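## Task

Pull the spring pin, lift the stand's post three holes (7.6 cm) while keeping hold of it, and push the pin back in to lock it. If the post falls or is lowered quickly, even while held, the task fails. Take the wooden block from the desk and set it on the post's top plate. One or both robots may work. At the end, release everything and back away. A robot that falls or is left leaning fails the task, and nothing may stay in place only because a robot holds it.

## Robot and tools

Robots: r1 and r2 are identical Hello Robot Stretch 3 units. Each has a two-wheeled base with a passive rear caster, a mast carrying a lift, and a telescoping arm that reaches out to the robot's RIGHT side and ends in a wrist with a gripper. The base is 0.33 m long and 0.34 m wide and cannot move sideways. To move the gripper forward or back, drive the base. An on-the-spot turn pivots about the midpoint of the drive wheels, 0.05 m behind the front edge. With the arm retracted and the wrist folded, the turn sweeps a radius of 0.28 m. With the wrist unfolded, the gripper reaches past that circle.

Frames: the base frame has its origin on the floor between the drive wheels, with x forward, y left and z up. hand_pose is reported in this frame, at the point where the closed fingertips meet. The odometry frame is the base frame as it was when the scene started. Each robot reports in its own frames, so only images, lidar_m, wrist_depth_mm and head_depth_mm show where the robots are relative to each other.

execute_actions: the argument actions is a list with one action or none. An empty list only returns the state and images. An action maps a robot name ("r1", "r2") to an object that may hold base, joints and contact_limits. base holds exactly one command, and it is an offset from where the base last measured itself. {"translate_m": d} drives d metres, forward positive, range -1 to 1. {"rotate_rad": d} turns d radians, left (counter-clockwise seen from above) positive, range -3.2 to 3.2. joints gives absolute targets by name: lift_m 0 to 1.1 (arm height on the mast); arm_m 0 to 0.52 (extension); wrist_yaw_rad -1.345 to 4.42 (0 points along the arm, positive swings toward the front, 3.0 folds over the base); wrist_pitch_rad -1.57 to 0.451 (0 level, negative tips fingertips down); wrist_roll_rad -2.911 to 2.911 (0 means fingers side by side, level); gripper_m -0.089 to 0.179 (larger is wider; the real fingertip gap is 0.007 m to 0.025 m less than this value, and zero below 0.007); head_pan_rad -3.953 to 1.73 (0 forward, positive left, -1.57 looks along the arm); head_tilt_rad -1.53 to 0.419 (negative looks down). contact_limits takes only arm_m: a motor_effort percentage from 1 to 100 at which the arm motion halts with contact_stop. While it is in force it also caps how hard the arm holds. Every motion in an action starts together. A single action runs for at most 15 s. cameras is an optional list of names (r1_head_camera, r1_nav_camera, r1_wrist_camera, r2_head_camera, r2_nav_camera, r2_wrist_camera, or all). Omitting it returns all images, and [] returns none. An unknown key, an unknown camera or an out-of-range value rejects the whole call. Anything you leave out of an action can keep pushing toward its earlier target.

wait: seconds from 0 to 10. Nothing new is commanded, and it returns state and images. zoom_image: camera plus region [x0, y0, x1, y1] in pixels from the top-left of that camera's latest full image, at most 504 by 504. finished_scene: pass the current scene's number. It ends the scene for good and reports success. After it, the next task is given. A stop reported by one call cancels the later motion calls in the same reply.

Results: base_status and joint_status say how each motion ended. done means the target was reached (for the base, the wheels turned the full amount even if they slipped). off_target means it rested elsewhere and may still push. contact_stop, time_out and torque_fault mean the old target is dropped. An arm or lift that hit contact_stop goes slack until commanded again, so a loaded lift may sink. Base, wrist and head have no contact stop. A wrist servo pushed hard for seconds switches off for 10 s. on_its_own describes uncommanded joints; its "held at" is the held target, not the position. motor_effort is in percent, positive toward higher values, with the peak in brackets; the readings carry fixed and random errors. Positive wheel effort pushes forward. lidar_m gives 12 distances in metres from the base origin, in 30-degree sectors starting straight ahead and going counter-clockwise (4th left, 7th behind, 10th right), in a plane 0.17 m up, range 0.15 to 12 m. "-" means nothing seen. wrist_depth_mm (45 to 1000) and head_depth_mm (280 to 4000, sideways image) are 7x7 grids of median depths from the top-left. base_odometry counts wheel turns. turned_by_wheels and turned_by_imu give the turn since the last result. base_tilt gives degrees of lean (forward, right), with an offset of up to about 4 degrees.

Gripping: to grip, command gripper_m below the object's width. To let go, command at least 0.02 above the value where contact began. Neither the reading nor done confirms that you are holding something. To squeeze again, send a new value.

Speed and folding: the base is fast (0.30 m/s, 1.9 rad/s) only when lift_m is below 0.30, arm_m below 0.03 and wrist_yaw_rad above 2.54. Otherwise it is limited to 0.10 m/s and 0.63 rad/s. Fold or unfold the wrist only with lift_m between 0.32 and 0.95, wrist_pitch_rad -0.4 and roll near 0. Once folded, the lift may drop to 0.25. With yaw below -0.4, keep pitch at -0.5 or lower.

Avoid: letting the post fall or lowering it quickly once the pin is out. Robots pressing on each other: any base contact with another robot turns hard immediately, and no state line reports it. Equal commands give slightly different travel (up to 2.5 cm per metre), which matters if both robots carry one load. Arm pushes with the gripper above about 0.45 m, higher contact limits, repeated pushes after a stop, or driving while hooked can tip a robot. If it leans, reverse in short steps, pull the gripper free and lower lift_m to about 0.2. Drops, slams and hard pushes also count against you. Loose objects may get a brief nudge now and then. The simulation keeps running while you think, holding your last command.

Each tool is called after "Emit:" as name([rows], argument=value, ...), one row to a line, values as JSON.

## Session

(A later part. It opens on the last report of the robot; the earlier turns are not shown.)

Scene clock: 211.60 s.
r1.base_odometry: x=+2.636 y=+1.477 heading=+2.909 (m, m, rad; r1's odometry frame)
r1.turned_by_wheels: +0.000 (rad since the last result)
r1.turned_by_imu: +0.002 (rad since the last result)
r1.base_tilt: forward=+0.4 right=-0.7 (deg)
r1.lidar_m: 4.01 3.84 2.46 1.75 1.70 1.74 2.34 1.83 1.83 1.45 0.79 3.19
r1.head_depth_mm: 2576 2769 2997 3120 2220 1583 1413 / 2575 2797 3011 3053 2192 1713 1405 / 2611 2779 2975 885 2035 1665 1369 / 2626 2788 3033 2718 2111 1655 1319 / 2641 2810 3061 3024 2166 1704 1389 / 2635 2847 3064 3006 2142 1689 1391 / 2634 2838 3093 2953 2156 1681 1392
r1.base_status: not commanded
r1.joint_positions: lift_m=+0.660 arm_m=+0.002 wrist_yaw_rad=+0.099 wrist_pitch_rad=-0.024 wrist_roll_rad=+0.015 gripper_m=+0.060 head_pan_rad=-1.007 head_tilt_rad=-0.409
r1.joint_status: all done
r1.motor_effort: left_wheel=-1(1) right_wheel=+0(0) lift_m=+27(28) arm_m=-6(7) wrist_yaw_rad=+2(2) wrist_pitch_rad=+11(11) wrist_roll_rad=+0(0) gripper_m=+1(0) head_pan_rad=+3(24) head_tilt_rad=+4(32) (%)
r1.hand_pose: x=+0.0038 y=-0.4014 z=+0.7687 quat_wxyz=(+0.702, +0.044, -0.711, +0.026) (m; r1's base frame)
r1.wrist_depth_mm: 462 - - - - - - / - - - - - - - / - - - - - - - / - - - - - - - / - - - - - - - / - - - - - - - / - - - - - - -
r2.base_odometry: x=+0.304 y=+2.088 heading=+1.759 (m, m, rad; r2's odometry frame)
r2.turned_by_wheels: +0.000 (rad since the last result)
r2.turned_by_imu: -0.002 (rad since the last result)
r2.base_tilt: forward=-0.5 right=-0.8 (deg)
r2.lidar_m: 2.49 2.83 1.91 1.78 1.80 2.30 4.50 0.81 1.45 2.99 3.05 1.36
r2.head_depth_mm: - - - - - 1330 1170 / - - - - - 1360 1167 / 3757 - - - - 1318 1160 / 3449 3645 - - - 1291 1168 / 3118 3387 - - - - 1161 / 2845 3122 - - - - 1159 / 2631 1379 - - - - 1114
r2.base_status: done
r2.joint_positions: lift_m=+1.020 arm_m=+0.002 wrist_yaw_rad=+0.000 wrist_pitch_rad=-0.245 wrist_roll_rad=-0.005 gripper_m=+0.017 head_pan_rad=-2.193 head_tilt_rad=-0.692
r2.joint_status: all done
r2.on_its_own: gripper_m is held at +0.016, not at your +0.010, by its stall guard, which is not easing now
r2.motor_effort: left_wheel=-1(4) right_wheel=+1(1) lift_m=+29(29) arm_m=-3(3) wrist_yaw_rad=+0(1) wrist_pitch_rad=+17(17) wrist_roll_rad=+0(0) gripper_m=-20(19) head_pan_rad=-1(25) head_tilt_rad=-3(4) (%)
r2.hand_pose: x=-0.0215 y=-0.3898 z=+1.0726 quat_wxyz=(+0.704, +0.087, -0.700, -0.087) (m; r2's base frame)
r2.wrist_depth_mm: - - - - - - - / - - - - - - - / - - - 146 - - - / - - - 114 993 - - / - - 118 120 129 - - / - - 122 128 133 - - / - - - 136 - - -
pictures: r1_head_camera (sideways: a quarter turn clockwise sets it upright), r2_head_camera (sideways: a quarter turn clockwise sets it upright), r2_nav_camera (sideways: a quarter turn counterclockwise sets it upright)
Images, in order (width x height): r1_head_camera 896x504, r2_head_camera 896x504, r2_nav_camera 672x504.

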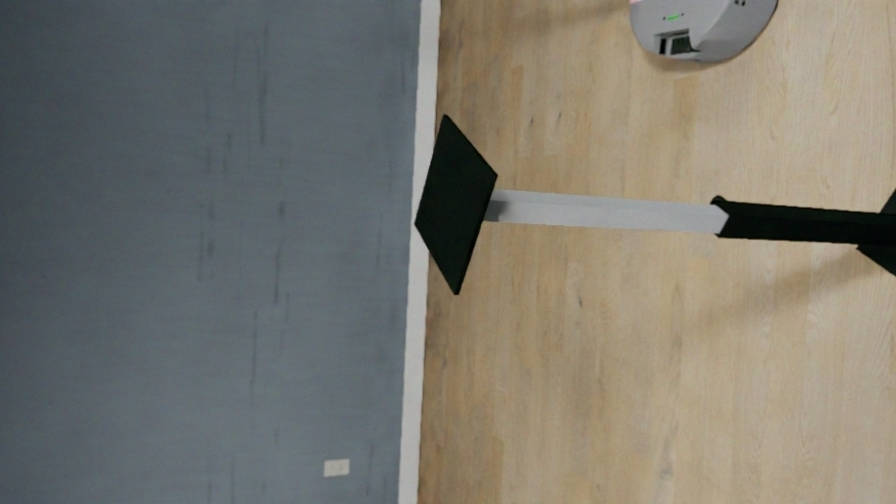

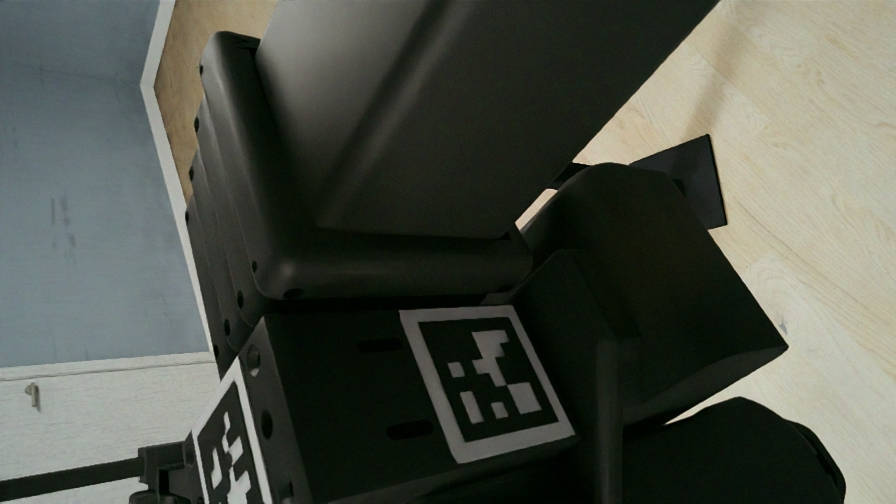

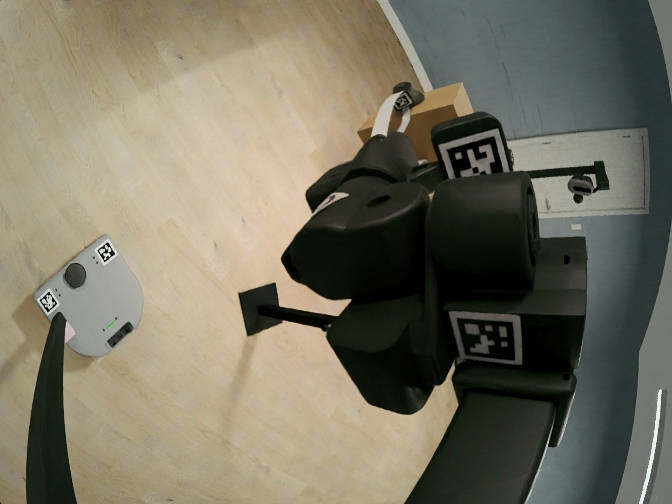

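Emit:
execute_actions([
  {"r2":{"base":{"translate_m":-0.61},"joints":{"head_pan_rad":-1.3}},"r1":{"joints":{"head_tilt_rad":-0.25}}},
], cameras=["r2_nav_camera","r2_wrist_camera","r1_head_camera"])

Scene clock: 222.80 s.
r1.base_odometry: x=+2.636 y=+1.477 heading=+2.909 (m, m, rad; r1's odometry frame)
r1.turned_by_wheels: +0.000 (rad since the last result)
r1.turned_by_imu: +0.002 (rad since the last result)
r1.base_tilt: forward=+0.5 right=-0.6 (deg)
r1.lidar_m: 4.00 3.84 2.47 1.75 1.70 1.74 2.34 1.84 1.84 3.24 0.79 3.21
r1.head_depth_mm: 2672 2776 2889 3049 2877 2067 1609 / 2656 2781 2904 3107 2810 2058 1607 / 2659 2700 1280 3033 872 1992 1514 / 2671 2798 2945 3083 2407 1720 1454 / 2693 2817 2969 3119 2784 2025 1539 / 2714 2813 2971 3140 2763 1999 1570 / 2728 2847 2962 3142 2746 2000 1576
r1.base_status: not commanded
r1.joint_positions: lift_m=+0.660 arm_m=+0.002 wrist_yaw_rad=+0.099 wrist_pitch_rad=-0.024 wrist_roll_rad=+0.015 gripper_m=+0.060 head_pan_rad=-1.007 head_tilt_rad=-0.261
r1.joint_status: all done
r1.motor_effort: left_wheel=-1(1) right_wheel=+0(1) lift_m=+27(27) arm_m=-7(7) wrist_yaw_rad=+0(1) wrist_pitch_rad=+11(11) wrist_roll_rad=-1(0) gripper_m=+0(0) head_pan_rad=+3(3) head_tilt_rad=+6(19) (%)
r1.hand_pose: x=+0.0038 y=-0.4014 z=+0.7687 quat_wxyz=(+0.702, +0.044, -0.711, +0.026) (m; r1's base frame)
r1.wrist_depth_mm: 459 - - - - - - / - - - - - - - / - - - - - - - / - - - - - - - / - - - - - - - / - - - - - - - / - - - - - - -
r2.base_odometry: x=+0.419 y=+1.489 heading=+1.759 (m, m, rad; r2's odometry frame)
r2.turned_by_wheels: +0.000 (rad since the last result)
r2.turned_by_imu: -0.001 (rad since the last result)
r2.base_tilt: forward=-0.5 right=-0.9 (deg)
r2.lidar_m: 3.09 2.74 1.84 1.71 1.73 2.20 3.91 3.97 3.28 0.54 3.09 1.91
r2.head_depth_mm: 2494 2752 371 - - - 1128 / 2431 2625 1463 391 - - 1146 / 2556 1378 2475 1663 1581 1067 1134 / 2599 2910 2559 2017 1618 1347 1170 / 2611 2955 2610 2001 1610 1343 1163 / 2648 2984 2633 2010 1627 1346 1165 / 2671 3025 2633 1978 1609 1346 1156
r2.base_status: done
r2.joint_positions: lift_m=+1.020 arm_m=+0.002 wrist_yaw_rad=+0.000 wrist_pitch_rad=-0.245 wrist_roll_rad=-0.005 gripper_m=+0.017 head_pan_rad=-1.307 head_tilt_rad=-0.692
r2.joint_status: all done
r2.on_its_own: gripper_m is held at +0.016, not at your +0.010, by its stall guard, which is not easing now
r2.motor_effort: left_wheel=-1(3) right_wheel=+1(5) lift_m=+29(29) arm_m=-3(3) wrist_yaw_rad=+0(1) wrist_pitch_rad=+17(17) wrist_roll_rad=+0(0) gripper_m=-20(20) head_pan_rad=+2(32) head_tilt_rad=-4(3) (%)
r2.hand_pose: x=-0.0215 y=-0.3898 z=+1.0726 quat_wxyz=(+0.704, +0.087, -0.700, -0.087) (m; r2's base frame)
r2.wrist_depth_mm: - - - - - - - / - - - - - - - / - - - 146 - - - / - - - 114 - - - / - - 118 121 129 - - / - - 122 128 133 - - / - - - 136 - - -
pictures: r1_head_camera (sideways: a quarter turn clockwise sets it upright), r2_nav_camera (sideways: a quarter turn counterclockwise sets it upright), r2_wrist_camera
Images, in order (width x height): r1_head_camera 896x504, r2_nav_camera 672x504, r2_wrist_camera 644x364.

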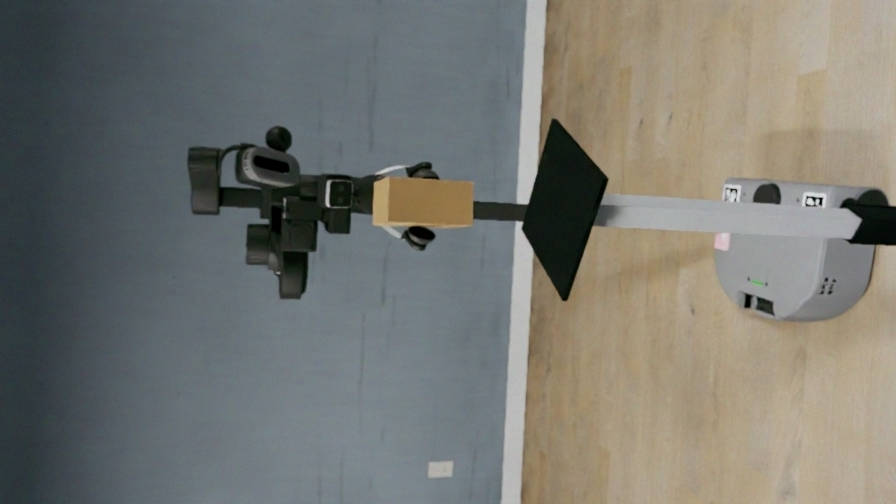

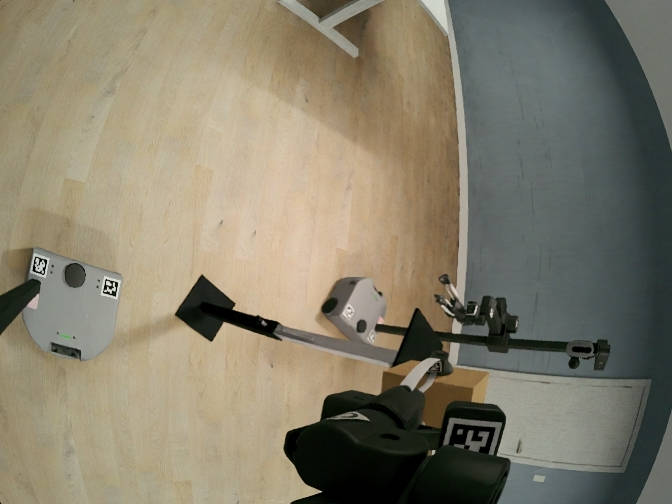

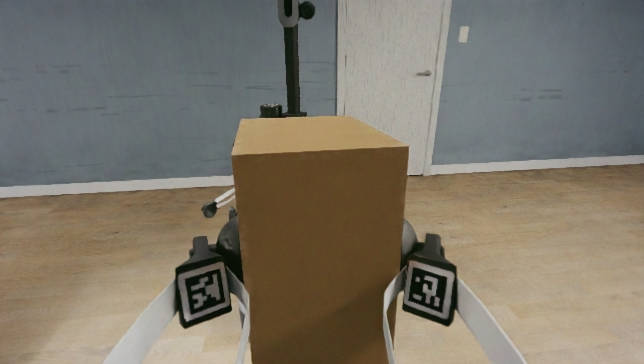

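Aligned. Extend.

Emit:
execute_actions([
  {"r2":{"joints":{"arm_m":0.17,"lift_m":0.99}}},
], cameras=["r2_nav_camera","r1_head_camera"])

Scene clock: 227.67 s.
r1.base_odometry: x=+2.636 y=+1.477 heading=+2.909 (m, m, rad; r1's odometry frame)
r1.turned_by_wheels: +0.000 (rad since the last result)
r1.turned_by_imu: +0.001 (rad since the last result)
r1.base_tilt: forward=+0.5 right=-0.5 (deg)
r1.lidar_m: 4.02 3.80 2.46 1.75 1.70 1.74 2.34 1.83 1.83 3.24 0.79 3.20
r1.head_depth_mm: 2652 2754 2882 3017 2852 2069 1611 / 2660 2777 2916 3067 2813 2049 1609 / 2672 2736 1382 2962 827 1954 1514 / 2657 2775 1335 2997 2400 1723 1446 / 2690 2839 2944 3072 2757 2036 1547 / 2723 2813 3017 3146 2737 2000 1583 / 2718 2846 2977 3138 2730 2000 1588
r1.base_status: not commanded
r1.joint_positions: lift_m=+0.660 arm_m=+0.002 wrist_yaw_rad=+0.099 wrist_pitch_rad=-0.024 wrist_roll_rad=+0.015 gripper_m=+0.060 head_pan_rad=-1.007 head_tilt_rad=-0.261
r1.joint_status: not commanded
r1.motor_effort: left_wheel=-1(1) right_wheel=+1(0) lift_m=+28(27) arm_m=-6(6) wrist_yaw_rad=+1(1) wrist_pitch_rad=+11(11) wrist_roll_rad=+0(0) gripper_m=+0(0) head_pan_rad=+3(3) head_tilt_rad=+5(5) (%)
r1.hand_pose: x=+0.0038 y=-0.4014 z=+0.7687 quat_wxyz=(+0.702, +0.044, -0.711, +0.026) (m; r1's base frame)
r1.wrist_depth_mm: 452 - - - - - - / - - - - - - - / - - - - - - - / - - - - - - - / - - - - - - - / - - - - - - - / - - - - - - -
r2.base_odometry: x=+0.419 y=+1.489 heading=+1.759 (m, m, rad; r2's odometry frame)
r2.turned_by_wheels: +0.000 (rad since the last result)
r2.turned_by_imu: +0.001 (rad since the last result)
r2.base_tilt: forward=-0.5 right=-0.9 (deg)
r2.lidar_m: 3.09 2.74 1.84 1.71 1.74 2.21 3.90 3.96 3.28 0.54 3.12 1.92
r2.head_depth_mm: 2485 2703 - 1837 1640 1366 1167 / 2475 1408 624 650 1572 1362 1169 / 2576 1375 2459 1657 1571 1072 1131 / 2573 2873 2545 2008 1621 1342 1164 / 2595 2942 2648 2019 1607 1345 1156 / 2641 2992 2655 2012 1615 1347 1156 / 2649 3014 2619 2003 1607 1344 1160
r2.base_status: not commanded
r2.joint_positions: lift_m=+0.990 arm_m=+0.170 wrist_yaw_rad=+0.000 wrist_pitch_rad=-0.246 wrist_roll_rad=-0.005 gripper_m=+0.017 head_pan_rad=-1.307 head_tilt_rad=-0.692
r2.joint_status: all done
r2.on_its_own: gripper_m is held at +0.016, not at your +0.010, by its stall guard, which is not easing now
r2.motor_effort: left_wheel=-1(0) right_wheel=+0(1) lift_m=+18(25) arm_m=+3(4) wrist_yaw_rad=-1(0) wrist_pitch_rad=+18(18) wrist_roll_rad=+0(0) gripper_m=-20(19) head_pan_rad=+2(3) head_tilt_rad=-4(4) (%)
r2.hand_pose: x=-0.0215 y=-0.5574 z=+1.0432 quat_wxyz=(+0.704, +0.087, -0.700, -0.087) (m; r2's base frame)
r2.wrist_depth_mm: - - - - - - - / - - - - - - - / - - - 146 - - - / - - 839 114 - - - / - - 118 121 129 - - / - - 122 128 133 - - / - - 219 136 237 - -
pictures: r1_head_camera (sideways: a quarter turn clockwise sets it upright), r2_nav_camera (sideways: a quarter turn counterclockwise sets it upright)
Images, in order (width x height): r1_head_camera 896x504, r2_nav_camera 672x504.

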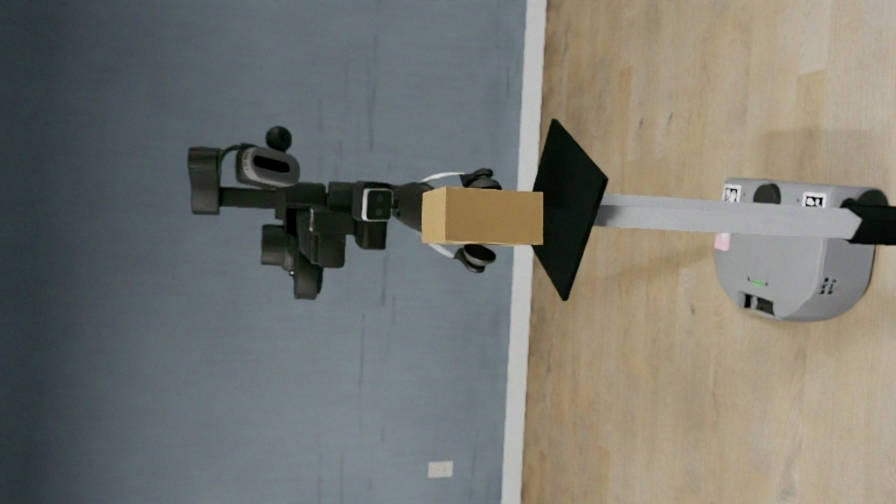

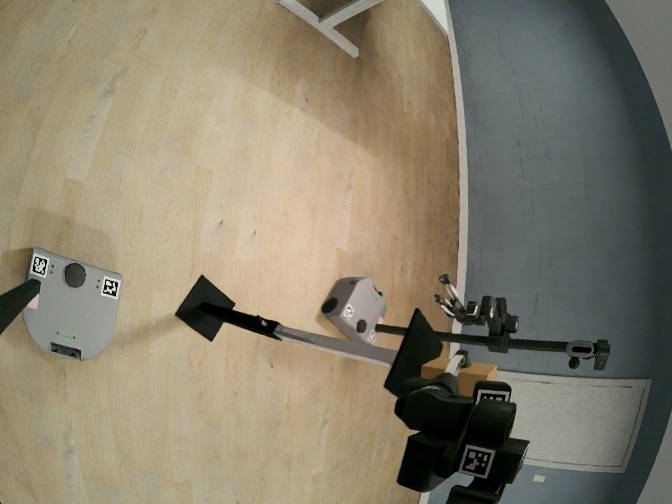

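Emit:
execute_actions([
  {"r2":{"joints":{"lift_m":0.953}}},
], cameras=["r1_head_camera"])

Scene clock: 230.60 s.
r1.base_odometry: x=+2.636 y=+1.477 heading=+2.909 (m, m, rad; r1's odometry frame)
r1.turned_by_wheels: +0.000 (rad since the last result)
r1.turned_by_imu: +0.000 (rad since the last result)
r1.base_tilt: forward=+0.4 right=-0.7 (deg)
r1.lidar_m: 4.02 3.83 2.47 1.75 1.70 1.74 2.34 1.83 1.84 3.25 0.79 3.20
r1.head_depth_mm: 2637 2771 2902 3073 2869 2067 1616 / 2634 2784 2925 3074 2859 2065 1610 / 2661 2718 1388 3018 826 1970 1508 / 2699 2818 1377 3021 2410 1720 1451 / 2705 2815 2982 3132 2791 2009 1541 / 2663 2854 2971 3130 2769 2013 1583 / 2730 2858 3004 3131 2724 1978 1585
r1.base_status: not commanded
r1.joint_positions: lift_m=+0.660 arm_m=+0.002 wrist_yaw_rad=+0.099 wrist_pitch_rad=-0.024 wrist_roll_rad=+0.015 gripper_m=+0.060 head_pan_rad=-1.007 head_tilt_rad=-0.261
r1.joint_status: not commanded
r1.motor_effort: left_wheel=-1(1) right_wheel=+1(0) lift_m=+27(27) arm_m=-7(6) wrist_yaw_rad=+1(1) wrist_pitch_rad=+11(11) wrist_roll_rad=+0(0) gripper_m=-1(0) head_pan_rad=+3(3) head_tilt_rad=+5(6) (%)
r1.hand_pose: x=+0.0038 y=-0.4014 z=+0.7687 quat_wxyz=(+0.702, +0.044, -0.711, +0.026) (m; r1's base frame)
r1.wrist_depth_mm: 455 - - - - - - / - - - - - - - / - - - - - - - / - - - - - - - / - - - - - - - / - - - - - - - / - - - - - - -
r2.base_odometry: x=+0.419 y=+1.489 heading=+1.759 (m, m, rad; r2's odometry frame)
r2.turned_by_wheels: +0.000 (rad since the last result)
r2.turned_by_imu: +0.000 (rad since the last result)
r2.base_tilt: forward=-0.4 right=-0.8 (deg)
r2.lidar_m: 3.08 2.73 1.84 1.71 1.74 2.21 3.91 3.96 3.25 0.54 3.12 1.91
r2.head_depth_mm: 2459 2790 - - 1590 1363 1171 / 2458 2667 1040 639 1543 1362 1168 / 2577 1368 2470 1659 1580 1069 1130 / 2592 2900 2532 2007 1620 1362 1155 / 2627 2974 2644 2012 1618 1349 1159 / 2690 3014 2638 1995 1605 1346 1158 / 2706 3022 2647 2008 1607 1352 1156
r2.base_status: not commanded
r2.joint_positions: lift_m=+0.953 arm_m=+0.170 wrist_yaw_rad=+0.000 wrist_pitch_rad=-0.228 wrist_roll_rad=-0.005 gripper_m=+0.017 head_pan_rad=-1.307 head_tilt_rad=-0.692
r2.joint_status: all done
r2.on_its_own: gripper_m is held at +0.016, not at your +0.010, by its stall guard, which is not easing now
r2.motor_effort: left_wheel=+0(0) right_wheel=+1(0) lift_m=+16(20) arm_m=+3(3) wrist_yaw_rad=-2(1) wrist_pitch_rad=+11(18) wrist_roll_rad=+0(0) gripper_m=-20(20) head_pan_rad=+1(2) head_tilt_rad=-4(3) (%)
r2.hand_pose: x=-0.0215 y=-0.5589 z=+1.0106 quat_wxyz=(+0.705, +0.081, -0.700, -0.081) (m; r2's base frame)
r2.wrist_depth_mm: - - - - - - - / - - - - - - - / - - - 141 - - - / - - 797 113 - - - / - - 118 120 129 - - / - - 123 128 132 - - / - 205 184 137 197 - -
pictures: r1_head_camera (sideways: a quarter turn clockwise sets it upright)
Images, in order (width x height): r1_head_camera 896x504.

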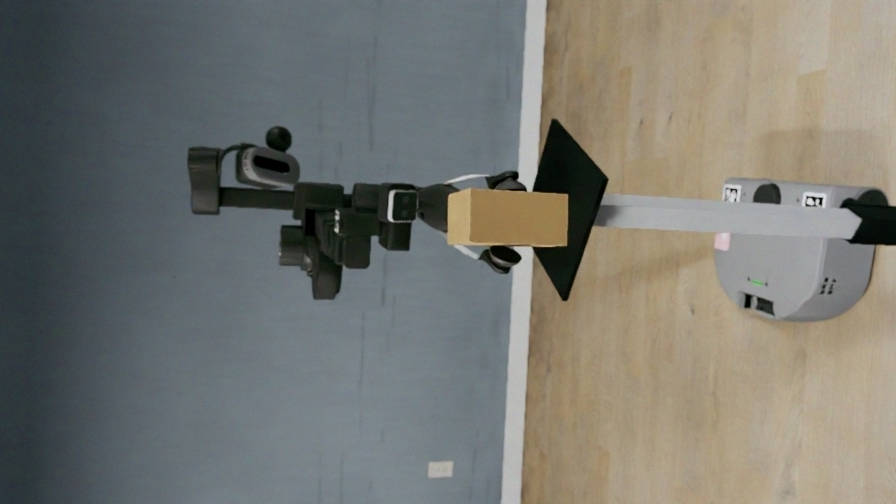

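Emit:
execute_actions([
  {"r2":{"joints":{"gripper_m":0.1}}},
], cameras=[])

Emit:
execute_actions([
  {"r2":{"joints":{"arm_m":0}}},
], cameras=[])

Emit:
execute_actions([
  {"r2":{"base":{"translate_m":0.35}}},
], cameras=["r1_head_camera"])

Scene clock: 233.77 s.
r1.base_odometry: x=+2.636 y=+1.477 heading=+2.909 (m, m, rad; r1's odometry frame)
r1.turned_by_wheels: +0.000 (rad since the last result)
r1.turned_by_imu: +0.000 (rad since the last result)
r1.base_tilt: forward=+0.5 right=-0.6 (deg)
r1.lidar_m: 4.02 3.83 2.46 1.75 1.70 1.74 2.34 1.83 1.84 3.25 0.79 3.19
r1.head_depth_mm: 2634 2760 2886 3046 2831 2063 1621 / 2642 2755 2928 3067 2803 2048 1615 / 2665 2751 1394 2999 828 1969 1516 / 2669 2809 1382 3034 2401 1717 1448 / 2679 2820 2968 3116 2757 2006 1543 / 2724 2850 2972 3152 2759 2009 1574 / 2704 2823 2987 3168 2749 2005 1580
r1.base_status: not commanded
r1.joint_positions: lift_m=+0.660 arm_m=+0.002 wrist_yaw_rad=+0.099 wrist_pitch_rad=-0.024 wrist_roll_rad=+0.015 gripper_m=+0.060 head_pan_rad=-1.007 head_tilt_rad=-0.261
r1.joint_status: not commanded
r1.motor_effort: left_wheel=-1(1) right_wheel=+1(1) lift_m=+28(28) arm_m=-7(8) wrist_yaw_rad=+2(1) wrist_pitch_rad=+10(10) wrist_roll_rad=+0(0) gripper_m=+0(1) head_pan_rad=+3(3) head_tilt_rad=+5(5) (%)
r1.hand_pose: x=+0.0038 y=-0.4014 z=+0.7687 quat_wxyz=(+0.702, +0.044, -0.711, +0.026) (m; r1's base frame)
r1.wrist_depth_mm: 461 - - - - - - / - - - - - - - / - - - - - - - / - - - - - - - / - - - - - - - / - - - - - - - / - - - - - - -
r2.base_odometry: x=+0.419 y=+1.489 heading=+1.759 (m, m, rad; r2's odometry frame)
r2.turned_by_wheels: +0.000 (rad since the last result)
r2.turned_by_imu: +0.000 (rad since the last result)
r2.base_tilt: forward=-0.5 right=-0.8 (deg)
r2.lidar_m: 3.09 2.73 1.84 1.71 1.74 2.21 3.88 3.97 3.27 0.54 3.12 1.91
r2.head_depth_mm: 2464 2749 - - 1591 1356 1170 / 2470 2669 1043 638 1544 1364 1163 / 2556 1377 2439 1666 1573 1070 1139 / 2596 2890 2559 2005 1622 1360 1161 / 2626 2942 2646 1987 1623 1361 1158 / 2654 3011 2635 2006 1612 1340 1162 / 2693 3039 2649 1994 1611 1348 1159
r2.base_status: not commanded
r2.joint_positions: lift_m=+0.953 arm_m=+0.170 wrist_yaw_rad=+0.000 wrist_pitch_rad=-0.222 wrist_roll_rad=-0.005 gripper_m=+0.100 head_pan_rad=-1.307 head_tilt_rad=-0.692
r2.joint_status: all done
r2.motor_effort: left_wheel=+0(1) right_wheel=+1(1) lift_m=+16(16) arm_m=+3(3) wrist_yaw_rad=-1(1) wrist_pitch_rad=+8(11) wrist_roll_rad=+0(0) gripper_m=+0(80) head_pan_rad=+2(3) head_tilt_rad=-4(4) (%)
r2.hand_pose: x=-0.0215 y=-0.5594 z=+1.0121 quat_wxyz=(+0.705, +0.079, -0.701, -0.078) (m; r2's base frame)
r2.wrist_depth_mm: - - - - - - - / - - - - - - - / - - - 153 - - - / - - 815 112 - - - / - - 117 119 126 - - / - - 125 128 136 - - / - 186 186 137 196 - -
pictures: none
No camera images: the call's "cameras" was empty. Leave "cameras" out to get every camera's image.

Scene clock: 236.27 s.
r1.base_odometry: x=+2.636 y=+1.477 heading=+2.909 (m, m, rad; r1's odometry frame)
r1.turned_by_wheels: +0.000 (rad since the last result)
r1.turned_by_imu: +0.000 (rad since the last result)
r1.base_tilt: forward=+0.6 right=-0.6 (deg)
r1.lidar_m: 4.00 3.83 2.47 1.75 1.70 1.74 2.34 1.83 1.84 3.25 0.79 3.20
r1.head_depth_mm: 2633 2797 2866 3037 2863 2072 1619 / 2632 2771 2905 3072 2822 2053 1616 / 2671 2736 1392 3001 828 1958 1508 / 2676 2799 2857 3024 2379 1715 1449 / 2675 2840 2946 3113 2745 2020 1534 / 2685 2869 2985 3136 2736 2007 1580 / 2696 2846 2979 3138 2730 1981 1579
r1.base_status: not commanded
r1.joint_positions: lift_m=+0.660 arm_m=+0.002 wrist_yaw_rad=+0.099 wrist_pitch_rad=-0.024 wrist_roll_rad=+0.015 gripper_m=+0.060 head_pan_rad=-1.007 head_tilt_rad=-0.261
r1.joint_status: not commanded
r1.motor_effort: left_wheel=-1(1) right_wheel=+0(0) lift_m=+28(27) arm_m=-7(7) wrist_yaw_rad=+1(2) wrist_pitch_rad=+11(11) wrist_roll_rad=+0(0) gripper_m=+1(0) head_pan_rad=+3(3) head_tilt_rad=+6(5) (%)
r1.hand_pose: x=+0.0038 y=-0.4014 z=+0.7687 quat_wxyz=(+0.702, +0.044, -0.711, +0.026) (m; r1's base frame)
r1.wrist_depth_mm: 453 - - - - - - / - - - - - - - / - - - - - - - / - - - - - - - / - - - - - - - / - - - - - - - / - - - - - - -
r2.base_odometry: x=+0.419 y=+1.489 heading=+1.759 (m, m, rad; r2's odometry frame)
r2.turned_by_wheels: +0.000 (rad since the last result)
r2.turned_by_imu: +0.000 (rad since the last result)
r2.base_tilt: forward=-0.5 right=-0.8 (deg)
r2.lidar_m: 3.08 2.74 1.83 1.71 1.73 2.20 3.90 3.95 3.28 0.54 3.11 1.91
r2.head_depth_mm: 2468 2786 532 580 - - - / 2465 2690 541 557 - - - / 2543 1370 2461 1640 1588 1255 1129 / 2602 2903 2593 2012 1604 1351 1158 / 2625 2956 2654 2009 1620 1351 1155 / 2651 2985 2634 1998 1613 1350 1158 / 2697 3026 2607 1989 1610 1342 1158
r2.base_status: not commanded
r2.joint_positions: lift_m=+0.953 arm_m=+0.002 wrist_yaw_rad=+0.000 wrist_pitch_rad=-0.221 wrist_roll_rad=-0.005 gripper_m=+0.100 head_pan_rad=-1.307 head_tilt_rad=-0.692
r2.joint_status: all done
joint sent to its limit — the command would take r2.arm_m past its lower limit, so that joint was sent only as far as its limit.
r2.motor_effort: left_wheel=-1(1) right_wheel=+0(0) lift_m=+16(17) arm_m=-3(4) wrist_yaw_rad=-1(1) wrist_pitch_rad=+8(9) wrist_roll_rad=+0(0) gripper_m=+1(0) head_pan_rad=+2(3) head_tilt_rad=-3(3) (%)
r2.hand_pose: x=-0.0215 y=-0.3918 z=+1.0123 quat_wxyz=(+0.705, +0.079, -0.701, -0.078) (m; r2's base frame)
r2.wrist_depth_mm: - - - - - - - / - - - - - - - / - - - 280 - - - / - - 968 297 - - - / - - 323 305 - - - / - - - - - - - / - - - - - - -
pictures: none
No camera images: the call's "cameras" was empty. Leave "cameras" out to get every camera's image.

Scene clock: 240.77 s.
r1.base_odometry: x=+2.636 y=+1.477 heading=+2.909 (m, m, rad; r1's odometry frame)
r1.turned_by_wheels: +0.000 (rad since the last result)
r1.turned_by_imu: +0.001 (rad since the last result)
r1.base_tilt: forward=+0.5 right=-0.7 (deg)
r1.lidar_m: 4.03 3.82 2.47 1.75 1.70 1.74 2.34 1.83 1.83 1.37 0.79 3.22
r1.head_depth_mm: 2633 2736 1337 3012 2691 1992 1468 / 2661 2788 2845 3076 2846 2039 1429 / 2669 2783 2908 3063 828 1951 1504 / 2675 2781 2955 3055 2374 1950 1549 / 2691 2786 2926 3087 2782 2028 1586 / 2733 2875 2956 3166 2713 2014 1583 / 2695 2835 2992 3146 2746 2010 1578
r1.base_status: not commanded
r1.joint_positions: lift_m=+0.660 arm_m=+0.002 wrist_yaw_rad=+0.099 wrist_pitch_rad=-0.024 wrist_roll_rad=+0.015 gripper_m=+0.060 head_pan_rad=-1.007 head_tilt_rad=-0.261
r1.joint_status: not commanded
r1.motor_effort: left_wheel=-1(1) right_wheel=+0(0) lift_m=+28(27) arm_m=-7(7) wrist_yaw_rad=+0(2) wrist_pitch_rad=+11(10) wrist_roll_rad=-1(0) gripper_m=+0(0) head_pan_rad=+3(3) head_tilt_rad=+6(6) (%)
r1.hand_pose: x=+0.0038 y=-0.4014 z=+0.7687 quat_wxyz=(+0.702, +0.044, -0.711, +0.026) (m; r1's base frame)
r1.wrist_depth_mm: 451 - 952 - - - - / - - - - - - - / - - - - - - - / - - - - - - - / - - - - - - - / - - - - - - - / - - - - - - -
r2.base_odometry: x=+0.353 y=+1.833 heading=+1.759 (m, m, rad; r2's odometry frame)
r2.turned_by_wheels: +0.000 (rad since the last result)
r2.turned_by_imu: +0.002 (rad since the last result)
r2.base_tilt: forward=-0.5 right=-0.8 (deg)
r2.lidar_m: 2.74 2.80 1.88 1.75 1.77 2.26 4.26 4.31 0.64 1.37 3.07 1.59
r2.head_depth_mm: 2464 2635 2468 2116 - - - / 2489 2760 2700 2167 - - - / 2524 2823 2708 2082 1624 1361 1168 / 2538 2868 2644 2017 1622 1344 1164 / 2587 2892 2638 2004 1614 1348 1164 / 2612 2920 2631 1991 1607 1351 1161 / 2643 3015 2641 1995 1607 1338 1153
r2.base_status: done
r2.joint_positions: lift_m=+0.953 arm_m=+0.002 wrist_yaw_rad=+0.000 wrist_pitch_rad=-0.221 wrist_roll_rad=-0.005 gripper_m=+0.100 head_pan_rad=-1.307 head_tilt_rad=-0.692
r2.joint_status: not commanded
r2.motor_effort: left_wheel=-1(3) right_wheel=+1(3) lift_m=+16(16) arm_m=-3(3) wrist_yaw_rad=-1(1) wrist_pitch_rad=+8(8) wrist_roll_rad=+0(0) gripper_m=+0(0) head_pan_rad=+2(3) head_tilt_rad=-4(3) (%)
r2.hand_pose: x=-0.0215 y=-0.3918 z=+1.0123 quat_wxyz=(+0.705, +0.079, -0.701, -0.078) (m; r2's base frame)
r2.wrist_depth_mm: - - - - - - - / - - - - - - - / - - - - - - - / - - - - - - 366 / - - - - - - 342 / - - - - - - 426 / - - - - - - -
pictures: r1_head_camera (sideways: a quarter turn clockwise sets it upright)
Images, in order (width x height): r1_head_camera 896x504.

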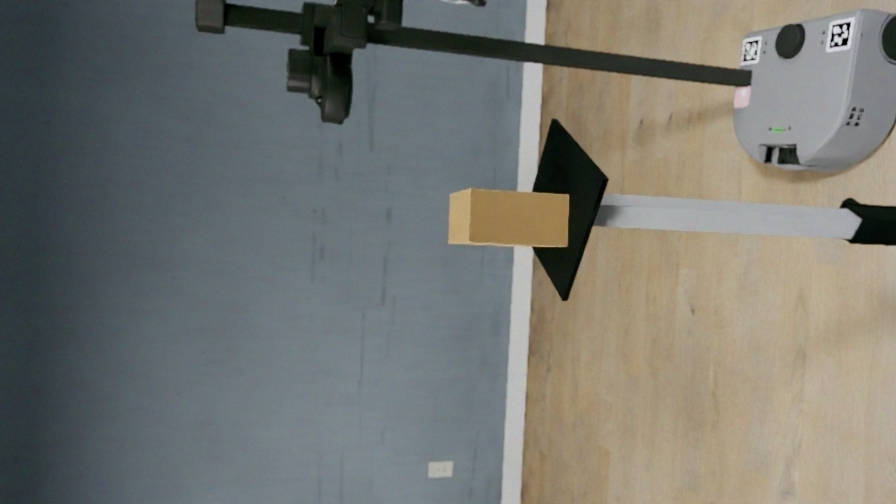

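Emit:
finished_scene(scene=2)

The scene is finished: the task was done.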